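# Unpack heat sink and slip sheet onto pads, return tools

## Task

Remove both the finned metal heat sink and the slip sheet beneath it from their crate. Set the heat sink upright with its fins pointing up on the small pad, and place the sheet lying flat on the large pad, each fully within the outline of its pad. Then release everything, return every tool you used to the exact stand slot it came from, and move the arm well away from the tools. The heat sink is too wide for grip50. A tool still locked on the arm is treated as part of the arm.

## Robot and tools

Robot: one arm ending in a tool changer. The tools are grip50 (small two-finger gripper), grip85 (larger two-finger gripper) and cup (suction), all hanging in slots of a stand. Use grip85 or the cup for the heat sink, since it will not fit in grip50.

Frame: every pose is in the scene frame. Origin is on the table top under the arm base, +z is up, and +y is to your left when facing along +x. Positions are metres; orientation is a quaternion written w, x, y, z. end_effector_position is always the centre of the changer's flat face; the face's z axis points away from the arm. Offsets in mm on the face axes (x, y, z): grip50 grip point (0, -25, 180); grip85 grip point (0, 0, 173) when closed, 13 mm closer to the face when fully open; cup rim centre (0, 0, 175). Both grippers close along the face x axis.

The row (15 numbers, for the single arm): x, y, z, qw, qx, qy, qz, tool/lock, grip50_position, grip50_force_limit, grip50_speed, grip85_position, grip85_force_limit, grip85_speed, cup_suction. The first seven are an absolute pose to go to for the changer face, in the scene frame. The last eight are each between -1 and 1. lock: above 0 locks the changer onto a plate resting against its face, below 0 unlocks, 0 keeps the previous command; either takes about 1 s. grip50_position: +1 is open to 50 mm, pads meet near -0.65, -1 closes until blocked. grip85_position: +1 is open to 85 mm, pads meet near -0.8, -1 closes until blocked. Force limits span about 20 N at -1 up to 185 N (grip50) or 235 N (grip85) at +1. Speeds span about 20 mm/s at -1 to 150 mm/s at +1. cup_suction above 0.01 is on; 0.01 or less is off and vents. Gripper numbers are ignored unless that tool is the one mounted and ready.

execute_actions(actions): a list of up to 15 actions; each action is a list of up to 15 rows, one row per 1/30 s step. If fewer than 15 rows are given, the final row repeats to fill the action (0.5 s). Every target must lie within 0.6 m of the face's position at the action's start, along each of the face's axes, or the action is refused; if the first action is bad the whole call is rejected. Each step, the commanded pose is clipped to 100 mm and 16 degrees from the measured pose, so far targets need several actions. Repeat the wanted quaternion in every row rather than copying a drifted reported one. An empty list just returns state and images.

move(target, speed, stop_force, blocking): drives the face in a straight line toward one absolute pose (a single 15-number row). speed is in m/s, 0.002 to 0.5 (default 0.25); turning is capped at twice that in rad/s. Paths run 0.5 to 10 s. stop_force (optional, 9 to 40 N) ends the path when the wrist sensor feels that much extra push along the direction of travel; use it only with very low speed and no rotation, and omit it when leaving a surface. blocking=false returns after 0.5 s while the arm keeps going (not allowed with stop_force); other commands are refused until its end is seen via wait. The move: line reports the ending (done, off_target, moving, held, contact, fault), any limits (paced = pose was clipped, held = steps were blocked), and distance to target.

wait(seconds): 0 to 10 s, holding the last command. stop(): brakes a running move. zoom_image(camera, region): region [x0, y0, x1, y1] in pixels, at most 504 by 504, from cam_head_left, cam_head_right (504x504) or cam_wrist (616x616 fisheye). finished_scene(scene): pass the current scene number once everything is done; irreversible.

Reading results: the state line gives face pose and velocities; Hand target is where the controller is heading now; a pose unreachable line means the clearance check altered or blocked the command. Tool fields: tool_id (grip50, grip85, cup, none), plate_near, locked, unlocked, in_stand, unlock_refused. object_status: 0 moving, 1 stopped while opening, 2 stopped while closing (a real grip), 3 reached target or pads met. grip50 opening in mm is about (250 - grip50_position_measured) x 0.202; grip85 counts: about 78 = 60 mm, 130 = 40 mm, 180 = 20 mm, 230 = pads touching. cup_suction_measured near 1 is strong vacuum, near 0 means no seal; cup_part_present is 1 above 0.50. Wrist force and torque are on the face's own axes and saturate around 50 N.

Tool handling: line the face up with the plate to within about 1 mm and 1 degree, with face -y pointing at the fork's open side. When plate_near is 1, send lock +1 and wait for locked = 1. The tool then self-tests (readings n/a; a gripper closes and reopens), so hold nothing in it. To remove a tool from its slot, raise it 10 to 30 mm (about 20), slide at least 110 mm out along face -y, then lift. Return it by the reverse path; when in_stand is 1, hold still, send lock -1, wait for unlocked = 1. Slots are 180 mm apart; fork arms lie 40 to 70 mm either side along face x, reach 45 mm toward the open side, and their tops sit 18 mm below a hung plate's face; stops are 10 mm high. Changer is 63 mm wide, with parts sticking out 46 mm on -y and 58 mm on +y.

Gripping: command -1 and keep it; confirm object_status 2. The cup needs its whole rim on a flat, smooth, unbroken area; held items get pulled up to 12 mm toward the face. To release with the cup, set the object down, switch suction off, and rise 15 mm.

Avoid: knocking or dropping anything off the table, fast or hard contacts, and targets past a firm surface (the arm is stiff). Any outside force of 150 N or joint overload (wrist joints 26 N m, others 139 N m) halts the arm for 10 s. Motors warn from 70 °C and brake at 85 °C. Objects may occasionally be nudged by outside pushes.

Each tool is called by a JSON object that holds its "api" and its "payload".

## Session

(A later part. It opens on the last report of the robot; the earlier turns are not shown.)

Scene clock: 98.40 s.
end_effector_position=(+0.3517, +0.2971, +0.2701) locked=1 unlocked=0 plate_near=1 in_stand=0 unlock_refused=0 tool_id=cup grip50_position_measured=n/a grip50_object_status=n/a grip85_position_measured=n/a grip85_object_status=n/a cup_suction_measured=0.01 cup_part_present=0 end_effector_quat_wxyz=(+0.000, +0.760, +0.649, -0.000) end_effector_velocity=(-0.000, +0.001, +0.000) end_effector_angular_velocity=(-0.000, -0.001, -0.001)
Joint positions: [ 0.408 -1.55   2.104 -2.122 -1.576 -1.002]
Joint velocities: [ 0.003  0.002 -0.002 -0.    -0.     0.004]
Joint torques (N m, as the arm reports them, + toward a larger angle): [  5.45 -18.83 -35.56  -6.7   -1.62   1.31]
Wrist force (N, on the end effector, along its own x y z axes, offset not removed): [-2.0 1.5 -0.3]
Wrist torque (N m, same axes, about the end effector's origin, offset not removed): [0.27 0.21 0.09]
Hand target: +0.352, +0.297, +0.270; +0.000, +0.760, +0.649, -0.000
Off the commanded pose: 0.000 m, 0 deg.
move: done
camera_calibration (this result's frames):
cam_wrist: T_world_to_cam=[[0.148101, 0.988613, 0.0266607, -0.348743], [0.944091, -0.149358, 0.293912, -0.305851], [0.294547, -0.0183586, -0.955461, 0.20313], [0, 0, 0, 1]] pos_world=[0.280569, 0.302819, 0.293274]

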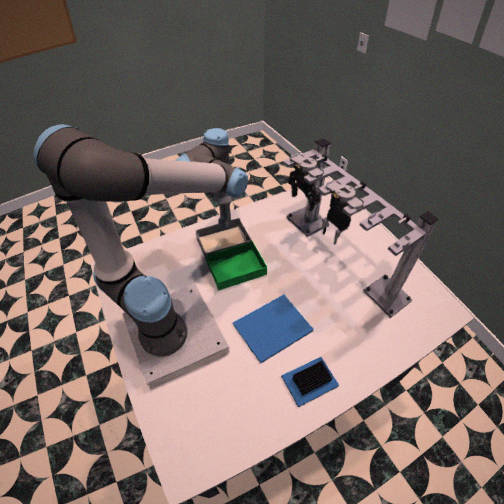

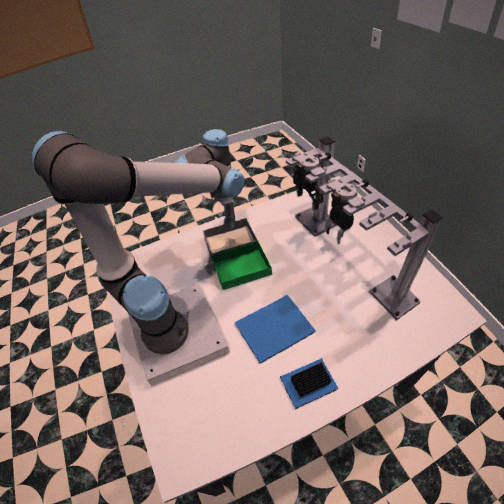

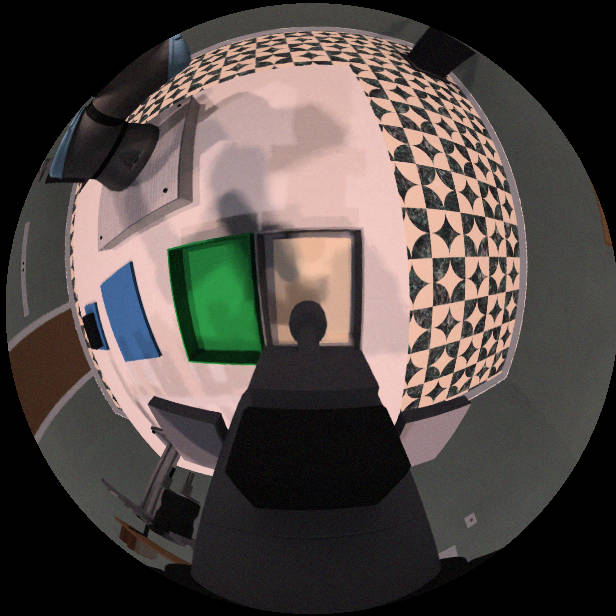

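{"api": "zoom_image", "payload": {"camera": "cam_wrist", "region": [230, 210, 390, 370]}}

Region (230, 210, 390, 370) of cam_wrist's 616x616 image, scaled by 3.150, with more detail than that image has.

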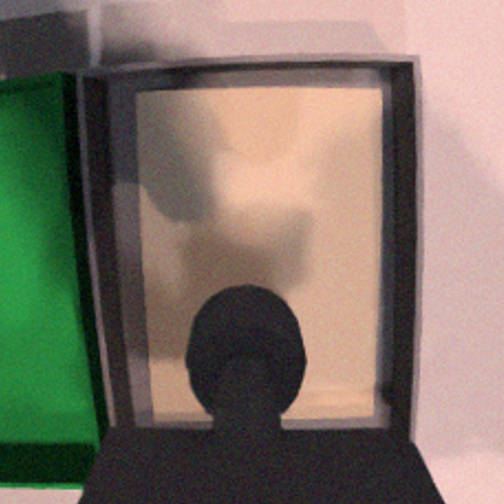

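{"api": "move", "payload": {"target": [0.3468, 0.306, 0.196, 0, 0.7604, 0.6494, 0, 0, 0, 0, 0, 1, -0.5, 0, 0], "speed": 0.1}}

{"api": "move", "payload": {"target": [0.3468, 0.306, 0.172, 0, 0.7604, 0.6494, 0, 0, 0, 0, 0, 1, -0.5, 0, 1], "speed": 0.01, "stop_force": 9}}

Scene clock: 104.93 s.
end_effector_position=(+0.3467, +0.3060, +0.1961) locked=1 unlocked=0 plate_near=1 in_stand=0 unlock_refused=0 tool_id=cup grip50_position_measured=n/a grip50_object_status=n/a grip85_position_measured=n/a grip85_object_status=n/a cup_suction_measured=0.01 cup_part_present=0 end_effector_quat_wxyz=(+0.000, +0.760, +0.649, -0.000) end_effector_velocity=(-0.000, +0.001, -0.001) end_effector_angular_velocity=(+0.001, -0.001, -0.000)
Joint positions: [ 0.43  -1.417  2.196 -2.347 -1.575 -0.98 ]
Joint velocities: [ 0.002  0.003  0.001 -0.006  0.     0.002]
Joint torques (N m, as the arm reports them, + toward a larger angle): [  4.64 -22.87 -14.65  -6.76   1.74   1.36]
Wrist force (N, on the end effector, along its own x y z axes, offset not removed): [-2.5 0.2 1.4]
Wrist torque (N m, same axes, about the end effector's origin, offset not removed): [-0.14 0.07 0.13]
Hand target: +0.347, +0.306, +0.196; +0.000, +0.760, +0.649, -0.000
Off the commanded pose: 0.000 m, 0 deg.
move: done
camera_calibration (this result's frames):
cam_wrist: T_world_to_cam=[[0.148128, 0.988582, 0.0276292, -0.354931], [0.944025, -0.149667, 0.293966, -0.277934], [0.294744, -0.0174618, -0.955417, 0.133621], [0, 0, 0, 1]] pos_world=[0.275568, 0.311614, 0.219174]

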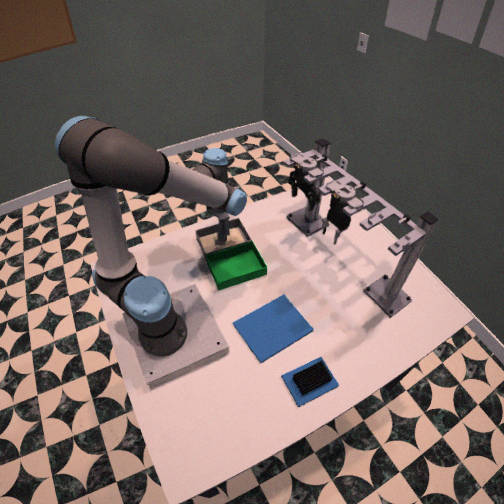

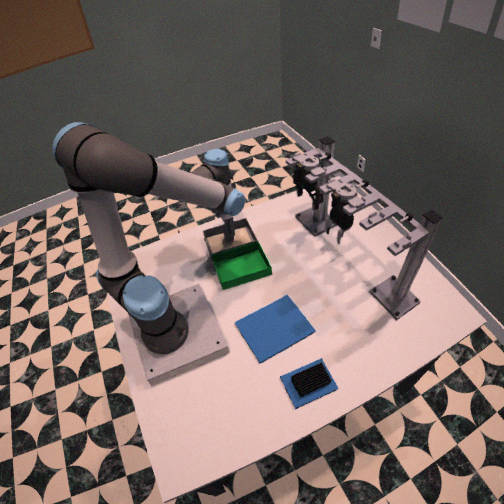

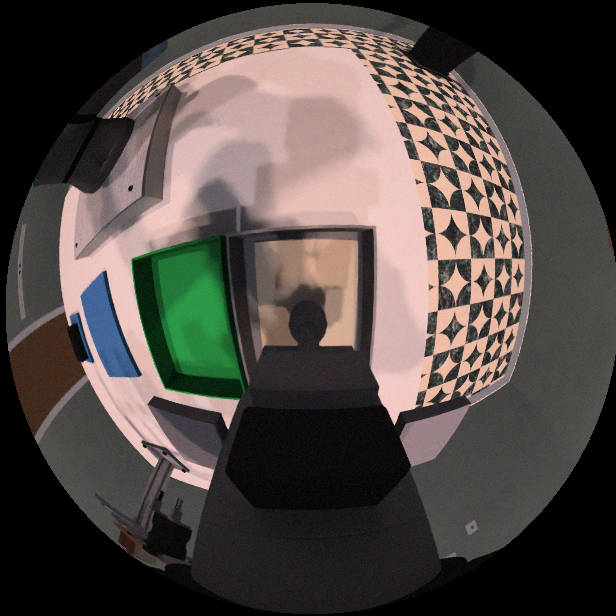

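Scene clock: 107.57 s.
end_effector_position=(+0.3468, +0.3060, +0.1721) locked=1 unlocked=0 plate_near=1 in_stand=0 unlock_refused=0 tool_id=cup grip50_position_measured=n/a grip50_object_status=n/a grip85_position_measured=n/a grip85_object_status=n/a cup_suction_measured=1.00 cup_part_present=1 end_effector_quat_wxyz=(-0.000, +0.760, +0.649, -0.000) end_effector_velocity=(+0.001, -0.000, -0.001) end_effector_angular_velocity=(+0.000, -0.000, -0.000)
Joint positions: [ 0.429 -1.366  2.22  -2.422 -1.575 -0.98 ]
Joint velocities: [-0.001  0.003  0.    -0.003  0.    -0.001]
Joint torques (N m, as the arm reports them, + toward a larger angle): [ -6.85 -23.61 -13.83  -6.92   1.94  -1.37]
Wrist force (N, on the end effector, along its own x y z axes, offset not removed): [-0.6 0.6 2.7]
Wrist torque (N m, same axes, about the end effector's origin, offset not removed): [0.21 0.08 0.13]
Hand target: +0.347, +0.306, +0.172; -0.000, +0.760, +0.649, -0.000
Off the commanded pose: 0.000 m, 0 deg.
move: done
camera_calibration (this result's frames):
cam_wrist: T_world_to_cam=[[0.148128, 0.988582, 0.0276449, -0.354311], [0.944025, -0.149672, 0.293965, -0.27093], [0.294746, -0.017447, -0.955416, 0.110691], [0, 0, 0, 1]] pos_world=[0.275622, 0.311646, 0.195195]

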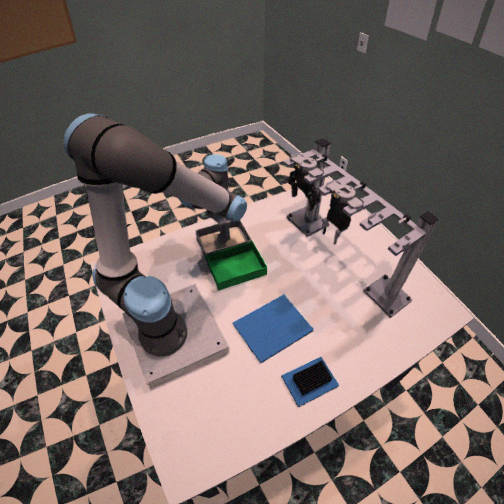

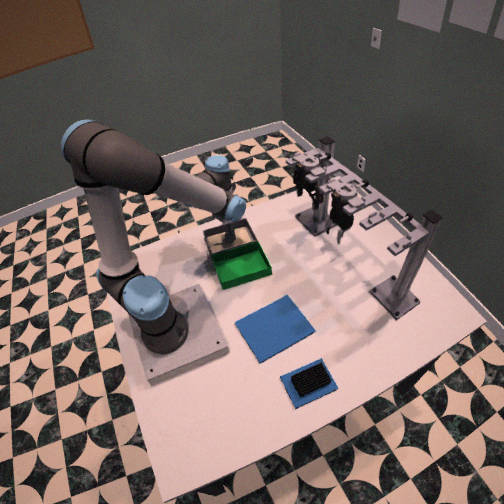

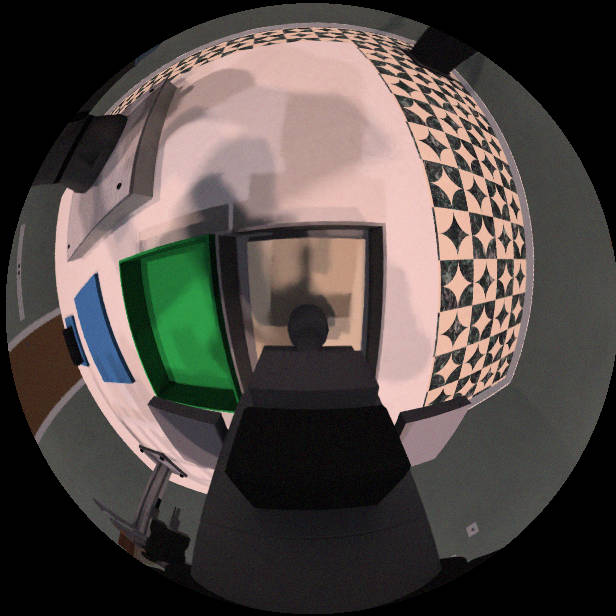

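{"api": "move", "payload": {"target": [0.3468, 0.306, 0.25, 0, 0.7604, 0.6494, 0, 0, 0, 0, 0, 1, -0.5, 0, 1], "speed": 0.08}}

{"api": "move", "payload": {"target": [0.331, -0.118, 0.235, 0, 0.6884, 0.7254, 0, 0, 0, 0, 0, 1, -0.5, 0, 1], "speed": 0.18}}

Scene clock: 110.37 s.
end_effector_position=(+0.3469, +0.3060, +0.2499) locked=1 unlocked=0 plate_near=1 in_stand=0 unlock_refused=0 tool_id=cup grip50_position_measured=n/a grip50_object_status=n/a grip85_position_measured=n/a grip85_object_status=n/a cup_suction_measured=1.00 cup_part_present=1 end_effector_quat_wxyz=(+0.000, +0.760, +0.649, +0.000) end_effector_velocity=(+0.001, -0.000, +0.002) end_effector_angular_velocity=(+0.000, -0.000, -0.001)
Joint positions: [ 0.43  -1.514  2.128 -2.183 -1.575 -0.98 ]
Joint velocities: [-0.001 -0.002 -0.003  0.004 -0.     0.   ]
Joint torques (N m, as the arm reports them, + toward a larger angle): [  1.55 -44.37 -36.08  -1.43   1.77   0.73]
Wrist force (N, on the end effector, along its own x y z axes, offset not removed): [-2.5 0.6 -0.6]
Wrist torque (N m, same axes, about the end effector's origin, offset not removed): [0.20 0.22 -0.02]
Hand target: +0.347, +0.306, +0.250; +0.000, +0.760, +0.649, +0.000
Off the commanded pose: 0.000 m, 0 deg.
move: done
camera_calibration (this result's frames):
cam_wrist: T_world_to_cam=[[0.148122, 0.988582, 0.0276672, -0.356538], [0.944017, -0.149672, 0.293992, -0.293883], [0.294776, -0.0174282, -0.955408, 0.185029], [0, 0, 0, 1]] pos_world=[0.275699, 0.311706, 0.273041]

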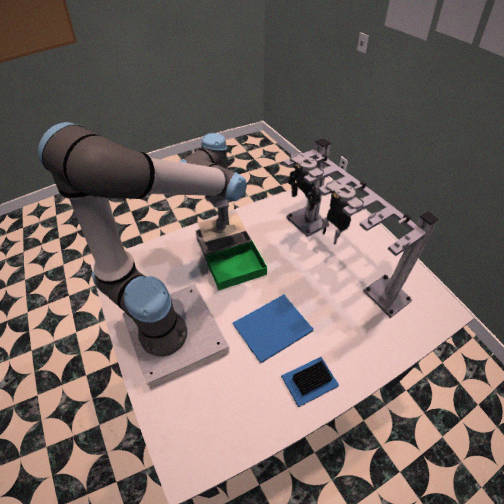

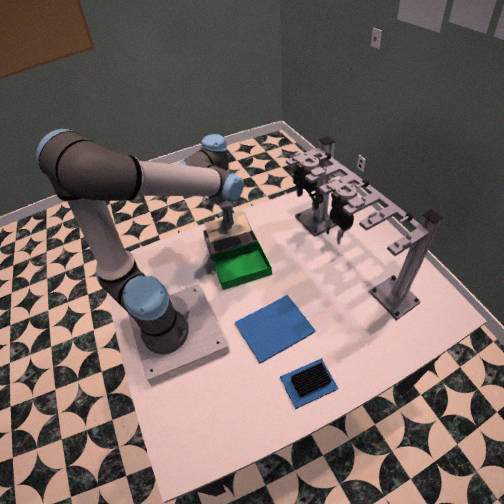

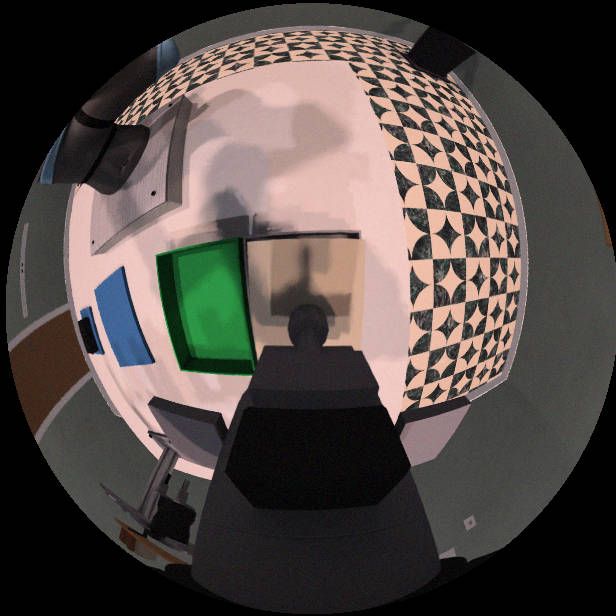

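Scene clock: 113.20 s.
end_effector_position=(+0.3311, -0.1182, +0.2352) locked=1 unlocked=0 plate_near=1 in_stand=0 unlock_refused=0 tool_id=cup grip50_position_measured=n/a grip50_object_status=n/a grip85_position_measured=n/a grip85_object_status=n/a cup_suction_measured=1.00 cup_part_present=1 end_effector_quat_wxyz=(-0.000, +0.688, +0.725, +0.001) end_effector_velocity=(+0.000, -0.001, -0.000) end_effector_angular_velocity=(-0.000, -0.000, +0.000)
Joint positions: [-0.732 -1.791  2.416 -2.199 -1.574 -2.351]
Joint velocities: [-0.002  0.003 -0.001 -0.002 -0.    -0.002]
Joint torques (N m, as the arm reports them, + toward a larger angle): [ -7.19  -4.84 -34.94  -6.74   1.99  -1.46]
Wrist force (N, on the end effector, along its own x y z axes, offset not removed): [-1.3 1.2 2.1]
Wrist torque (N m, same axes, about the end effector's origin, offset not removed): [0.19 0.23 0.12]
Hand target: +0.331, -0.118, +0.235; -0.000, +0.688, +0.725, +0.001
Off the commanded pose: 0.000 m, 0 deg.
move: done
camera_calibration (this result's frames):
cam_wrist: T_world_to_cam=[[-0.0606492, 0.997744, 0.028772, 0.135532], [0.954421, 0.0495283, 0.294324, -0.318187], [0.292236, 0.0453111, -0.955272, 0.176413], [0, 0, 0, 1]] pos_world=[0.26035, -0.127461, 0.258273]

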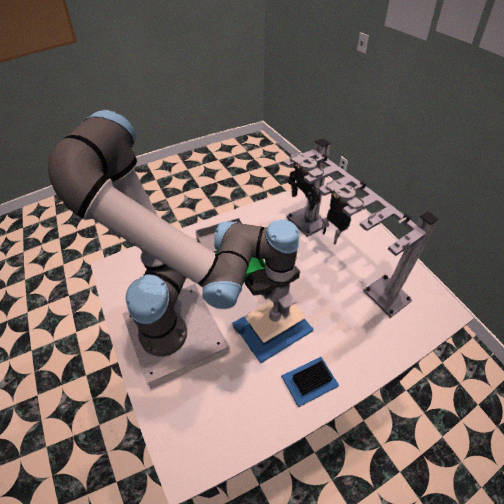

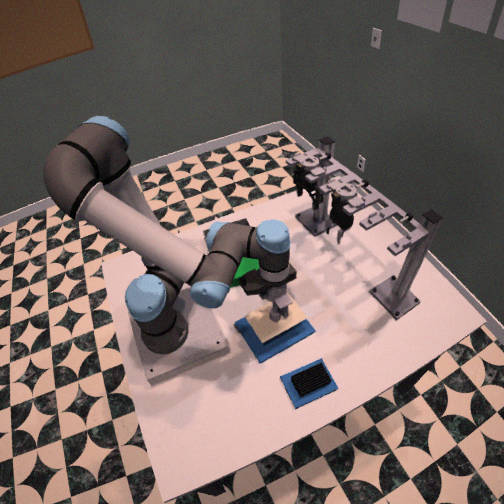

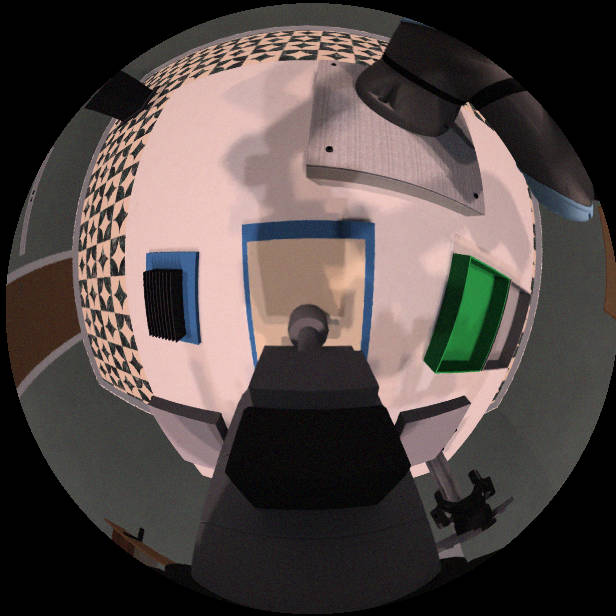

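{"api": "move", "payload": {"target": [0.331, -0.1155, 0.183, 0, 0.6884, 0.7254, 0, 0, 0, 0, 0, 1, -0.5, 0, 1], "speed": 0.08}}

{"api": "move", "payload": {"target": [0.331, -0.1155, 0.168, 0, 0.6884, 0.7254, 0, 0, 0, 0, 0, 1, -0.5, 0, 1], "speed": 0.005, "stop_force": 9}}

Scene clock: 116.53 s.
end_effector_position=(+0.3309, -0.1155, +0.1831) locked=1 unlocked=0 plate_near=1 in_stand=0 unlock_refused=0 tool_id=cup grip50_position_measured=n/a grip50_object_status=n/a grip85_position_measured=n/a grip85_object_status=n/a cup_suction_measured=1.00 cup_part_present=1 end_effector_quat_wxyz=(-0.000, +0.688, +0.725, -0.000) end_effector_velocity=(+0.001, -0.000, -0.001) end_effector_angular_velocity=(-0.001, -0.002, -0.001)
Joint positions: [-0.726 -1.664  2.497 -2.407 -1.575 -2.345]
Joint velocities: [ 0.001  0.004  0.001 -0.007  0.     0.002]
Joint torques (N m, as the arm reports them, + toward a larger angle): [  5.29  -8.82 -14.25  -6.85  -1.68   1.27]
Wrist force (N, on the end effector, along its own x y z axes, offset not removed): [1.5 1.9 1.5]
Wrist torque (N m, same axes, about the end effector's origin, offset not removed): [0.19 -0.10 -0.08]
Hand target: +0.331, -0.115, +0.183; -0.000, +0.688, +0.725, -0.000
Off the commanded pose: 0.000 m, 0 deg.
move: done
camera_calibration (this result's frames):
cam_wrist: T_world_to_cam=[[-0.0606823, 0.997773, 0.0276777, 0.134531], [0.954517, 0.0498975, 0.293951, -0.302724], [0.291915, 0.0442565, -0.95542, 0.126551], [0, 0, 0, 1]] pos_world=[0.260177, -0.124727, 0.206171]

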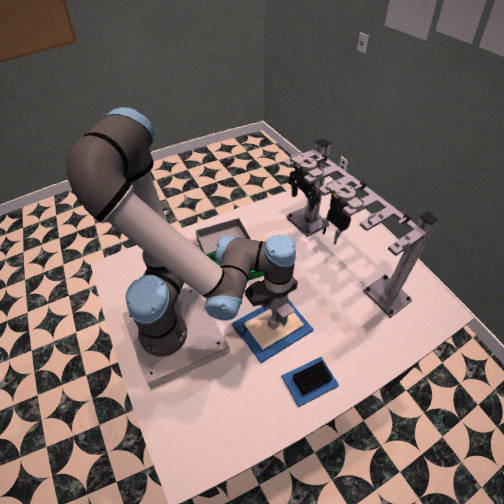

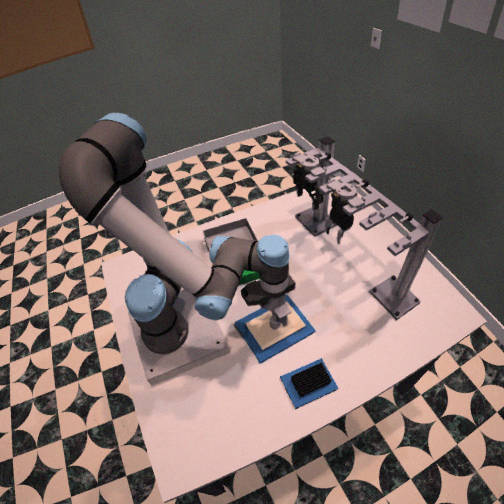

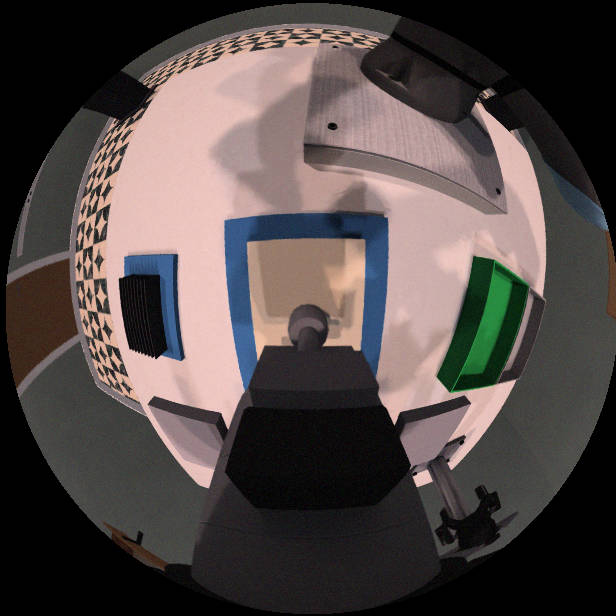

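Scene clock: 118.63 s.
end_effector_position=(+0.3309, -0.1154, +0.1743) locked=1 unlocked=0 plate_near=1 in_stand=0 unlock_refused=0 tool_id=cup grip50_position_measured=n/a grip50_object_status=n/a grip85_position_measured=n/a grip85_object_status=n/a cup_suction_measured=1.00 cup_part_present=1 end_effector_quat_wxyz=(-0.000, +0.688, +0.725, -0.000) end_effector_velocity=(-0.000, +0.000, +0.001) end_effector_angular_velocity=(+0.002, +0.001, -0.000)
Joint positions: [-0.726 -1.638  2.509 -2.444 -1.575 -2.346]
Joint velocities: [-0.    -0.005 -0.002  0.009  0.     0.   ]
Joint torques (N m, as the arm reports them, + toward a larger angle): [ -7.42 -26.46 -26.59  -0.41  -0.93  -1.41]
Wrist force (N, on the end effector, along its own x y z axes, offset not removed): [1.0 -2.0 -20.8]
Wrist torque (N m, same axes, about the end effector's origin, offset not removed): [0.65 0.45 0.09]
Hand target: +0.331, -0.115, +0.175; -0.000, +0.688, +0.725, -0.000
Off the commanded pose: 0.006 m, 0 deg.
move: contact
camera_calibration (this result's frames):
cam_wrist: T_world_to_cam=[[-0.0606852, 0.99777, 0.0277956, 0.134706], [0.954555, 0.0498713, 0.293832, -0.300108], [0.291791, 0.0443637, -0.955453, 0.11827], [0, 0, 0, 1]] pos_world=[0.260134, -0.124685, 0.197439]

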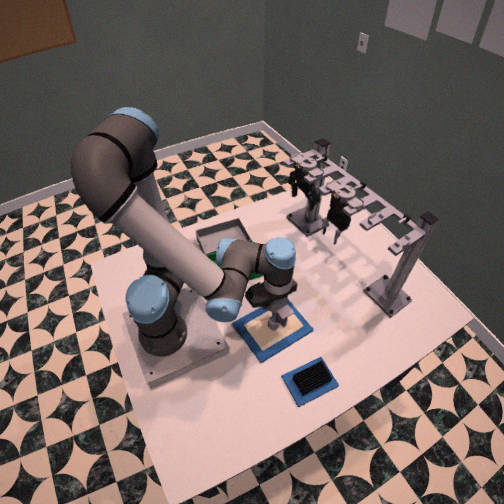

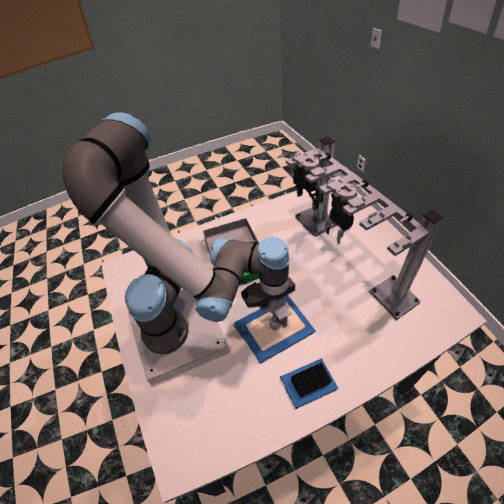

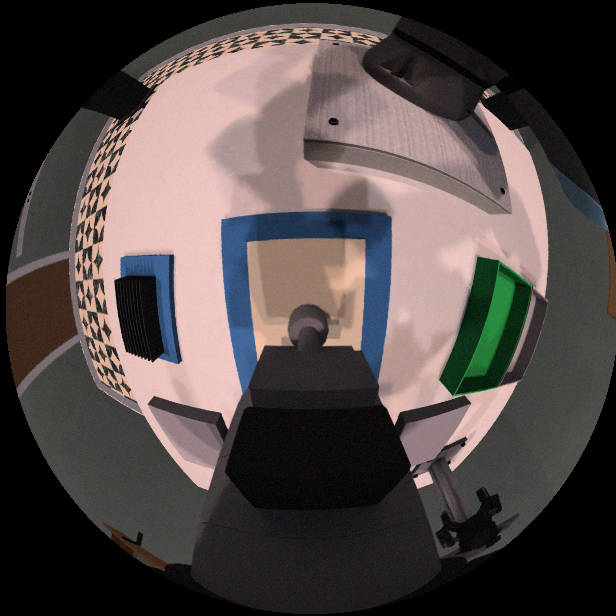

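{"api": "execute_actions", "payload": {"actions": [[[0.331, -0.1155, 0.175, 0, 0.6884, 0.7254, 0, 0, 0, 0, 0, 1, -0.5, 0, 0]]]}}

Scene clock: 119.87 s.
end_effector_position=(+0.3310, -0.1155, +0.1750) locked=1 unlocked=0 plate_near=1 in_stand=0 unlock_refused=0 tool_id=cup grip50_position_measured=n/a grip50_object_status=n/a grip85_position_measured=n/a grip85_object_status=n/a cup_suction_measured=0.01 cup_part_present=0 end_effector_quat_wxyz=(+0.000, +0.688, +0.725, -0.000) end_effector_velocity=(+0.000, +0.000, +0.000) end_effector_angular_velocity=(-0.001, -0.001, +0.002)
Joint positions: [-0.726 -1.64   2.508 -2.441 -1.575 -2.346]
Joint velocities: [ 0.001 -0.     0.    -0.001 -0.    -0.001]
Joint torques (N m, as the arm reports them, + toward a larger angle): [ -4.22 -28.28 -26.67  -0.33  -0.81  -0.52]
Wrist force (N, on the end effector, along its own x y z axes, offset not removed): [1.0 2.4 -10.8]
Wrist torque (N m, same axes, about the end effector's origin, offset not removed): [0.19 0.05 0.16]
Hand target: +0.331, -0.116, +0.175; +0.000, +0.688, +0.725, +0.000
Off the commanded pose: 0.000 m, 0 deg.
camera_calibration (this result's frames):
cam_wrist: T_world_to_cam=[[-0.0606859, 0.997774, 0.0276488, 0.134806], [0.954509, 0.0499083, 0.293974, -0.3004], [0.29194, 0.0442311, -0.955413, 0.118829], [0, 0, 0, 1]] pos_world=[0.260224, -0.124769, 0.198114]

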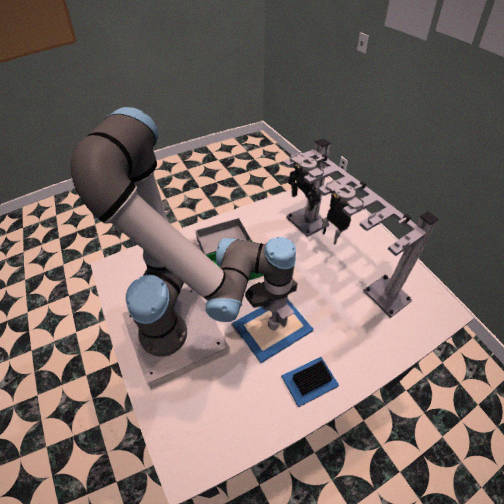

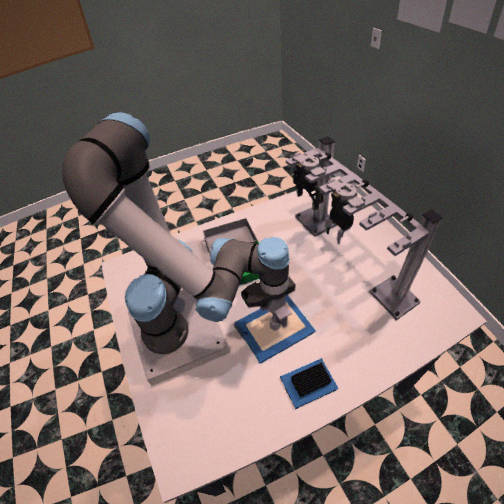

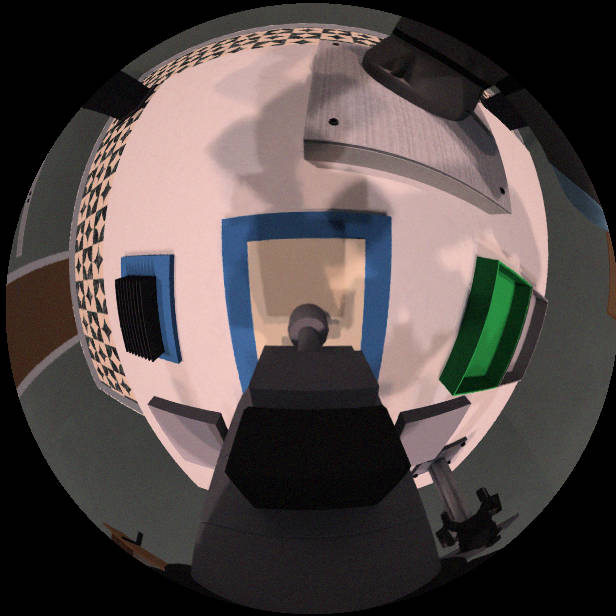

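{"api": "move", "payload": {"target": [0.331, -0.1155, 0.205, 0, 0.6884, 0.7254, 0, 0, 0, 0, 0, 1, -0.5, 0, 0], "speed": 0.06}}

{"api": "move", "payload": {"target": [0.5285, -0.1817, 0.38, 0, 0.6775, 0.7355, 0, 0, 0, 0, 0, 1, -0.5, 0, 0], "speed": 0.28}}

{"api": "move", "payload": {"target": [0.6535, -0.1714, 0.38, 0, 0.6775, 0.7355, 0, 0, 0, 0, 0, 1, -0.5, 0, 0], "speed": 0.1}}

{"api": "move", "payload": {"target": [0.6535, -0.1714, 0.3608, 0, 0.6775, 0.7355, 0, 0, 0, 0, 0, 1, -0.5, 0, 0], "speed": 0.012, "stop_force": 12}}

Scene clock: 123.23 s.
end_effector_position=(+0.3310, -0.1155, +0.2049) locked=1 unlocked=0 plate_near=1 in_stand=0 unlock_refused=0 tool_id=cup grip50_position_measured=n/a grip50_object_status=n/a grip85_position_measured=n/a grip85_object_status=n/a cup_suction_measured=0.01 cup_part_present=0 end_effector_quat_wxyz=(+0.000, +0.688, +0.725, -0.000) end_effector_velocity=(+0.000, -0.000, +0.001) end_effector_angular_velocity=(+0.000, -0.000, -0.001)
Joint positions: [-0.726 -1.723  2.466 -2.317 -1.575 -2.345]
Joint velocities: [-0.    -0.003 -0.002  0.005  0.     0.001]
Joint torques (N m, as the arm reports them, + toward a larger angle): [ -7.07 -29.84 -33.07  -1.81  -1.42  -0.73]
Wrist force (N, on the end effector, along its own x y z axes, offset not removed): [-1.6 2.3 -0.6]
Wrist torque (N m, same axes, about the end effector's origin, offset not removed): [0.27 0.13 -0.04]
Hand target: +0.331, -0.116, +0.205; +0.000, +0.688, +0.725, -0.000
Off the commanded pose: 0.000 m, 0 deg.
move: done
camera_calibration (this result's frames):
cam_wrist: T_world_to_cam=[[-0.060686, 0.997775, 0.0276182, 0.133946], [0.954505, 0.0499167, 0.293988, -0.309239], [0.291955, 0.0442026, -0.95541, 0.147403], [0, 0, 0, 1]] pos_world=[0.260264, -0.124728, 0.228044]

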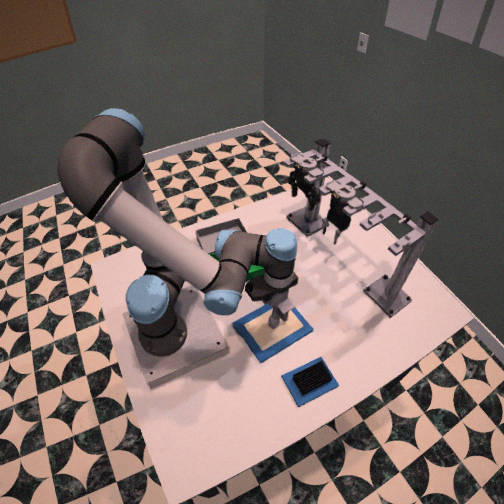

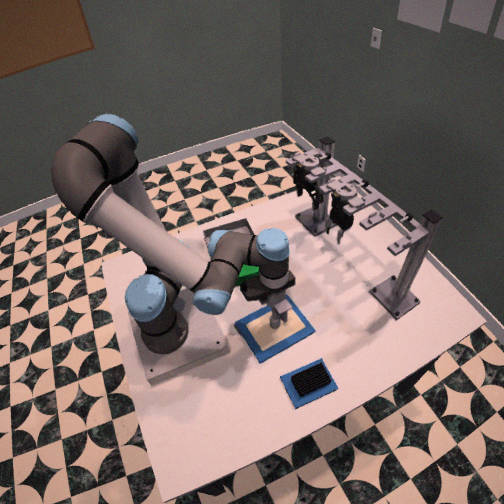

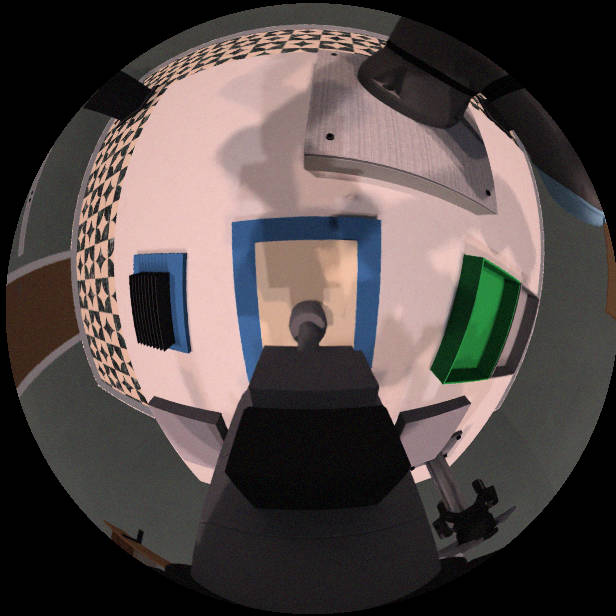

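Scene clock: 124.77 s.
end_effector_position=(+0.5286, -0.1816, +0.3797) locked=1 unlocked=0 plate_near=1 in_stand=0 unlock_refused=0 tool_id=cup grip50_position_measured=n/a grip50_object_status=n/a grip85_position_measured=n/a grip85_object_status=n/a cup_suction_measured=0.01 cup_part_present=0 end_effector_quat_wxyz=(+0.000, +0.678, +0.736, -0.000) end_effector_velocity=(+0.001, +0.000, +0.000) end_effector_angular_velocity=(+0.002, +0.001, +0.002)
Joint positions: [-0.572 -1.427  1.66  -1.807 -1.575 -2.221]
Joint velocities: [ 0.001  0.003 -0.005  0.004  0.001 -0.   ]
Joint torques (N m, as the arm reports them, + toward a larger angle): [  5.04 -29.32 -38.9   -1.56  -1.68   1.23]
Wrist force (N, on the end effector, along its own x y z axes, offset not removed): [0.4 1.0 1.4]
Wrist torque (N m, same axes, about the end effector's origin, offset not removed): [0.18 -0.20 0.00]
Hand target: +0.529, -0.182, +0.380; -0.000, +0.678, +0.736, -0.000
Off the commanded pose: 0.000 m, 0 deg.
move: done
camera_calibration (this result's frames):
cam_wrist: T_world_to_cam=[[-0.0902999, 0.995535, 0.0275072, 0.222425], [0.952619, 0.0782861, 0.293918, -0.539695], [0.290452, 0.0527446, -0.955435, 0.261944], [0, 0, 0, 1]] pos_world=[0.458126, -0.192998, 0.402778]

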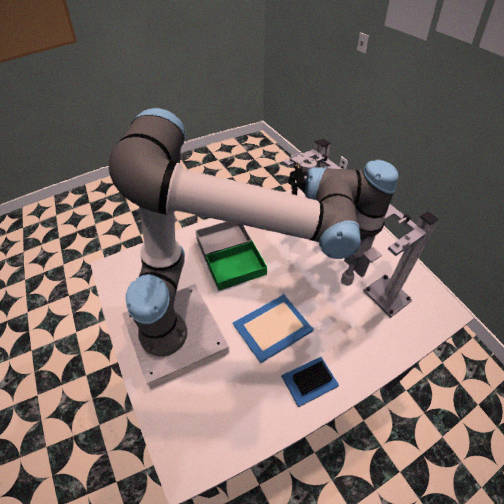

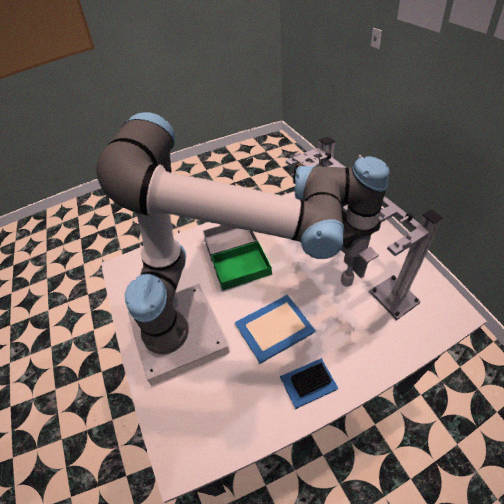

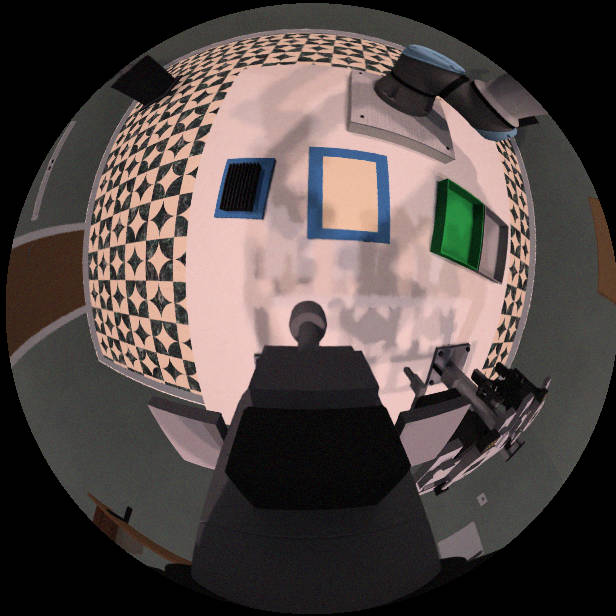

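Scene clock: 126.43 s.
end_effector_position=(+0.6534, -0.1713, +0.3798) locked=1 unlocked=0 plate_near=1 in_stand=0 unlock_refused=0 tool_id=cup grip50_position_measured=n/a grip50_object_status=n/a grip85_position_measured=n/a grip85_object_status=n/a cup_suction_measured=0.01 cup_part_present=0 end_effector_quat_wxyz=(+0.000, +0.678, +0.736, -0.000) end_effector_velocity=(+0.001, -0.000, +0.000) end_effector_angular_velocity=(-0.001, -0.000, -0.002)
Joint positions: [-0.456 -1.148  1.296 -1.72  -1.575 -2.105]
Joint velocities: [ 0.     0.003 -0.005  0.001 -0.     0.002]
Joint torques (N m, as the arm reports them, + toward a larger angle): [  5.51 -43.77 -39.29  -1.3   -1.72   1.35]
Wrist force (N, on the end effector, along its own x y z axes, offset not removed): [-0.4 2.0 0.7]
Wrist torque (N m, same axes, about the end effector's origin, offset not removed): [0.18 0.18 -0.02]
Hand target: +0.653, -0.171, +0.380; +0.000, +0.678, +0.736, -0.000
Off the commanded pose: 0.000 m, 0 deg.
move: done
camera_calibration (this result's frames):
cam_wrist: T_world_to_cam=[[-0.0902993, 0.995534, 0.0275369, 0.223383], [0.952614, 0.0782759, 0.293937, -0.659447], [0.290469, 0.0527744, -0.955428, 0.225291], [0, 0, 0, 1]] pos_world=[0.58293, -0.182656, 0.402934]

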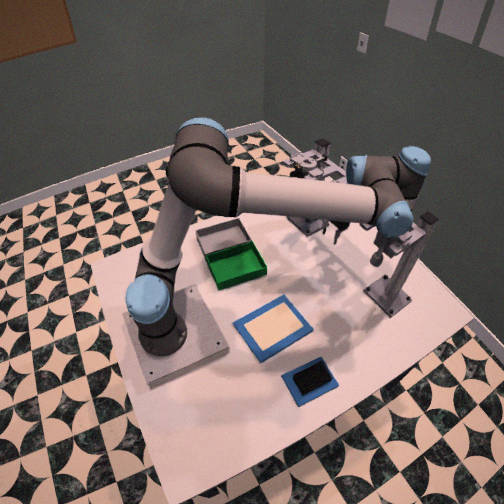

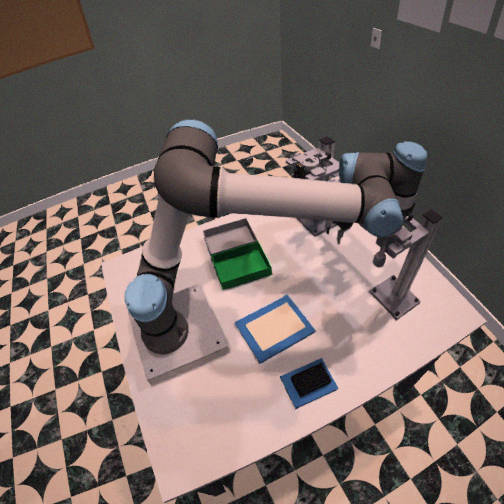

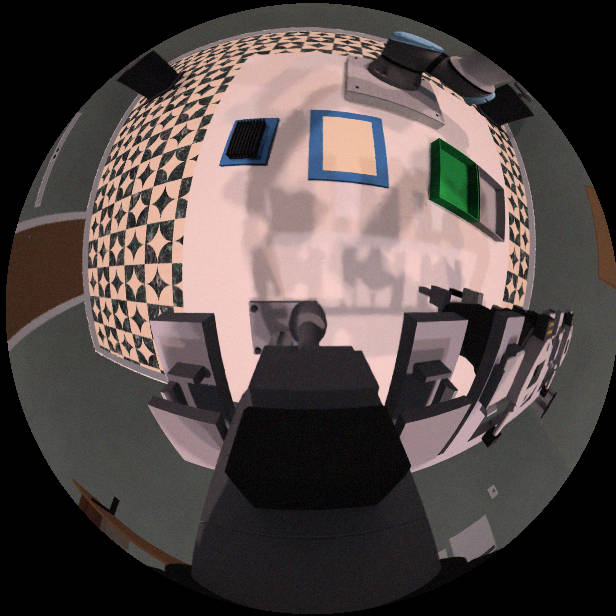

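Scene clock: 128.23 s.
end_effector_position=(+0.6535, -0.1714, +0.3609) locked=1 unlocked=0 plate_near=1 in_stand=1 unlock_refused=0 tool_id=cup grip50_position_measured=n/a grip50_object_status=n/a grip85_position_measured=n/a grip85_object_status=n/a cup_suction_measured=0.01 cup_part_present=0 end_effector_quat_wxyz=(-0.000, +0.678, +0.736, -0.000) end_effector_velocity=(+0.000, +0.001, -0.001) end_effector_angular_velocity=(-0.001, -0.002, +0.003)
Joint positions: [-0.456 -1.14   1.333 -1.766 -1.575 -2.105]
Joint velocities: [ 0.001  0.     0.003 -0.005  0.    -0.002]
Joint torques (N m, as the arm reports them, + toward a larger angle): [ -7.17 -45.11 -23.5   -6.56   1.94  -1.46]
Wrist force (N, on the end effector, along its own x y z axes, offset not removed): [-3.4 2.6 1.6]
Wrist torque (N m, same axes, about the end effector's origin, offset not removed): [0.36 0.16 0.02]
Hand target: +0.653, -0.171, +0.361; -0.000, +0.678, +0.736, -0.000
Off the commanded pose: 0.000 m, 0 deg.
move: done
camera_calibration (this result's frames):
cam_wrist: T_world_to_cam=[[-0.0903035, 0.99553, 0.0276583, 0.223962], [0.952609, 0.0782432, 0.293963, -0.653974], [0.290485, 0.0528935, -0.955417, 0.20721], [0, 0, 0, 1]] pos_world=[0.583015, -0.182752, 0.384022]

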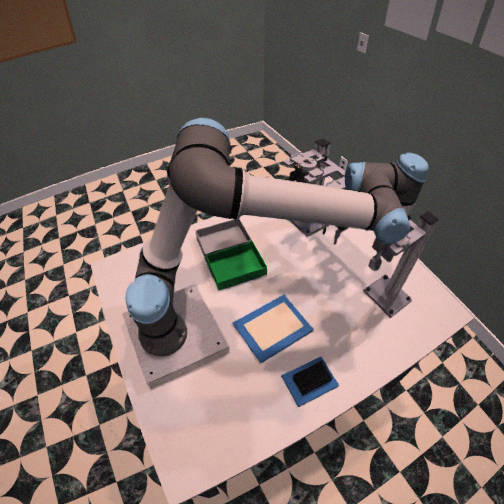

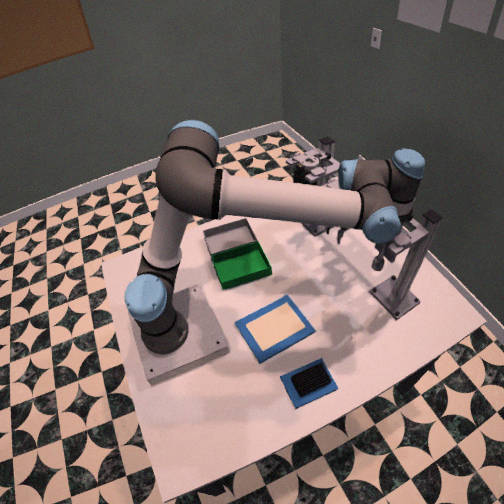

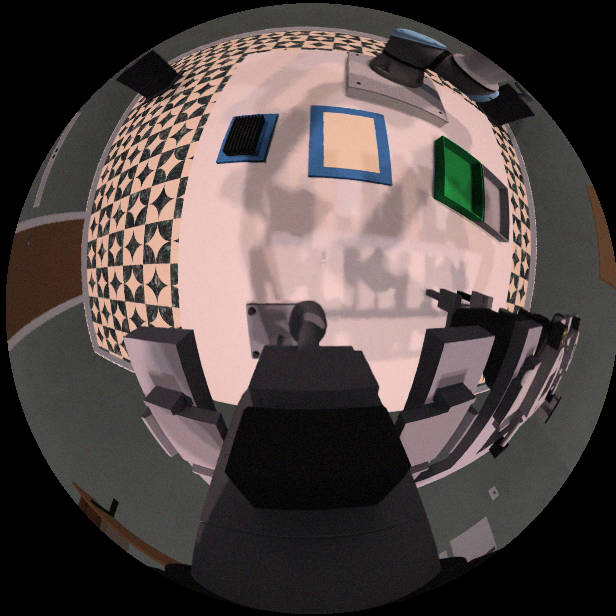

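{"api": "execute_actions", "payload": {"actions": [[[0.6535, -0.1714, 0.3605, 0, 0.6775, 0.7355, 0, -1, 0, 0, 0, 1, -0.5, 0, 0]], [[0.6535, -0.1714, 0.3605, 0, 0.6775, 0.7355, 0, -1, 0, 0, 0, 1, -0.5, 0, 0]]]}}

Scene clock: 129.93 s.
end_effector_position=(+0.6535, -0.1714, +0.3605) locked=0 unlocked=1 plate_near=1 in_stand=1 unlock_refused=0 tool_id=none grip50_position_measured=n/a grip50_object_status=n/a grip85_position_measured=n/a grip85_object_status=n/a cup_suction_measured=n/a cup_part_present=n/a end_effector_quat_wxyz=(+0.000, +0.678, +0.736, +0.000) end_effector_velocity=(+0.000, -0.001, +0.000) end_effector_angular_velocity=(-0.001, -0.002, -0.001)
Joint positions: [-0.456 -1.14   1.334 -1.767 -1.575 -2.105]
Joint velocities: [-0.001 -0.    -0.    -0.001  0.     0.   ]
Joint torques (N m, as the arm reports them, + toward a larger angle): [ -6.85 -39.03 -18.13  -5.68   1.23  -1.47]
Wrist force (N, on the end effector, along its own x y z axes, offset not removed): [0.8 1.4 2.3]
Wrist torque (N m, same axes, about the end effector's origin, offset not removed): [0.34 0.02 -0.02]
Hand target: +0.653, -0.171, +0.360; -0.000, +0.678, +0.736, +0.000
Off the commanded pose: 0.000 m, 0 deg.
camera_calibration (this result's frames):
cam_wrist: T_world_to_cam=[[-0.0903029, 0.99553, 0.0276569, 0.223984], [0.952603, 0.0782419, 0.293982, -0.653875], [0.290504, 0.0528934, -0.955411, 0.206804], [0, 0, 0, 1]] pos_world=[0.583032, -0.182761, 0.383616]

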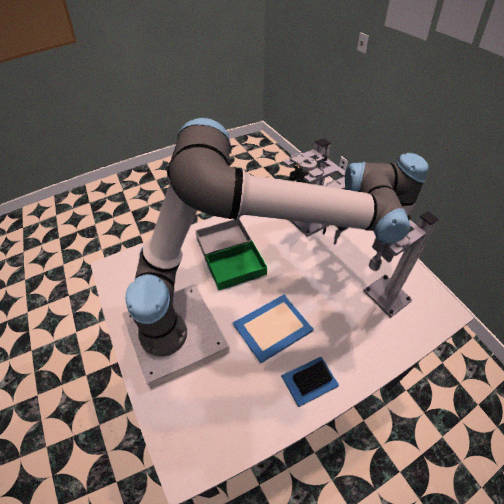

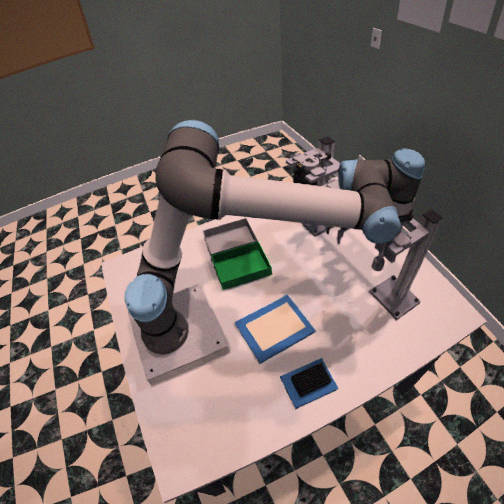

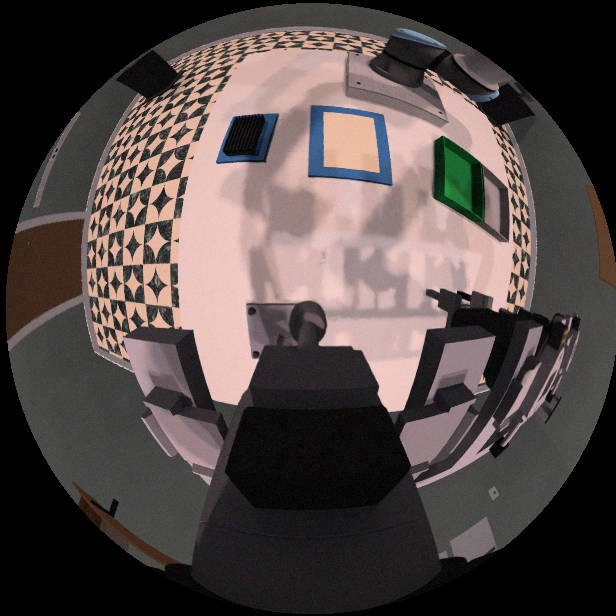

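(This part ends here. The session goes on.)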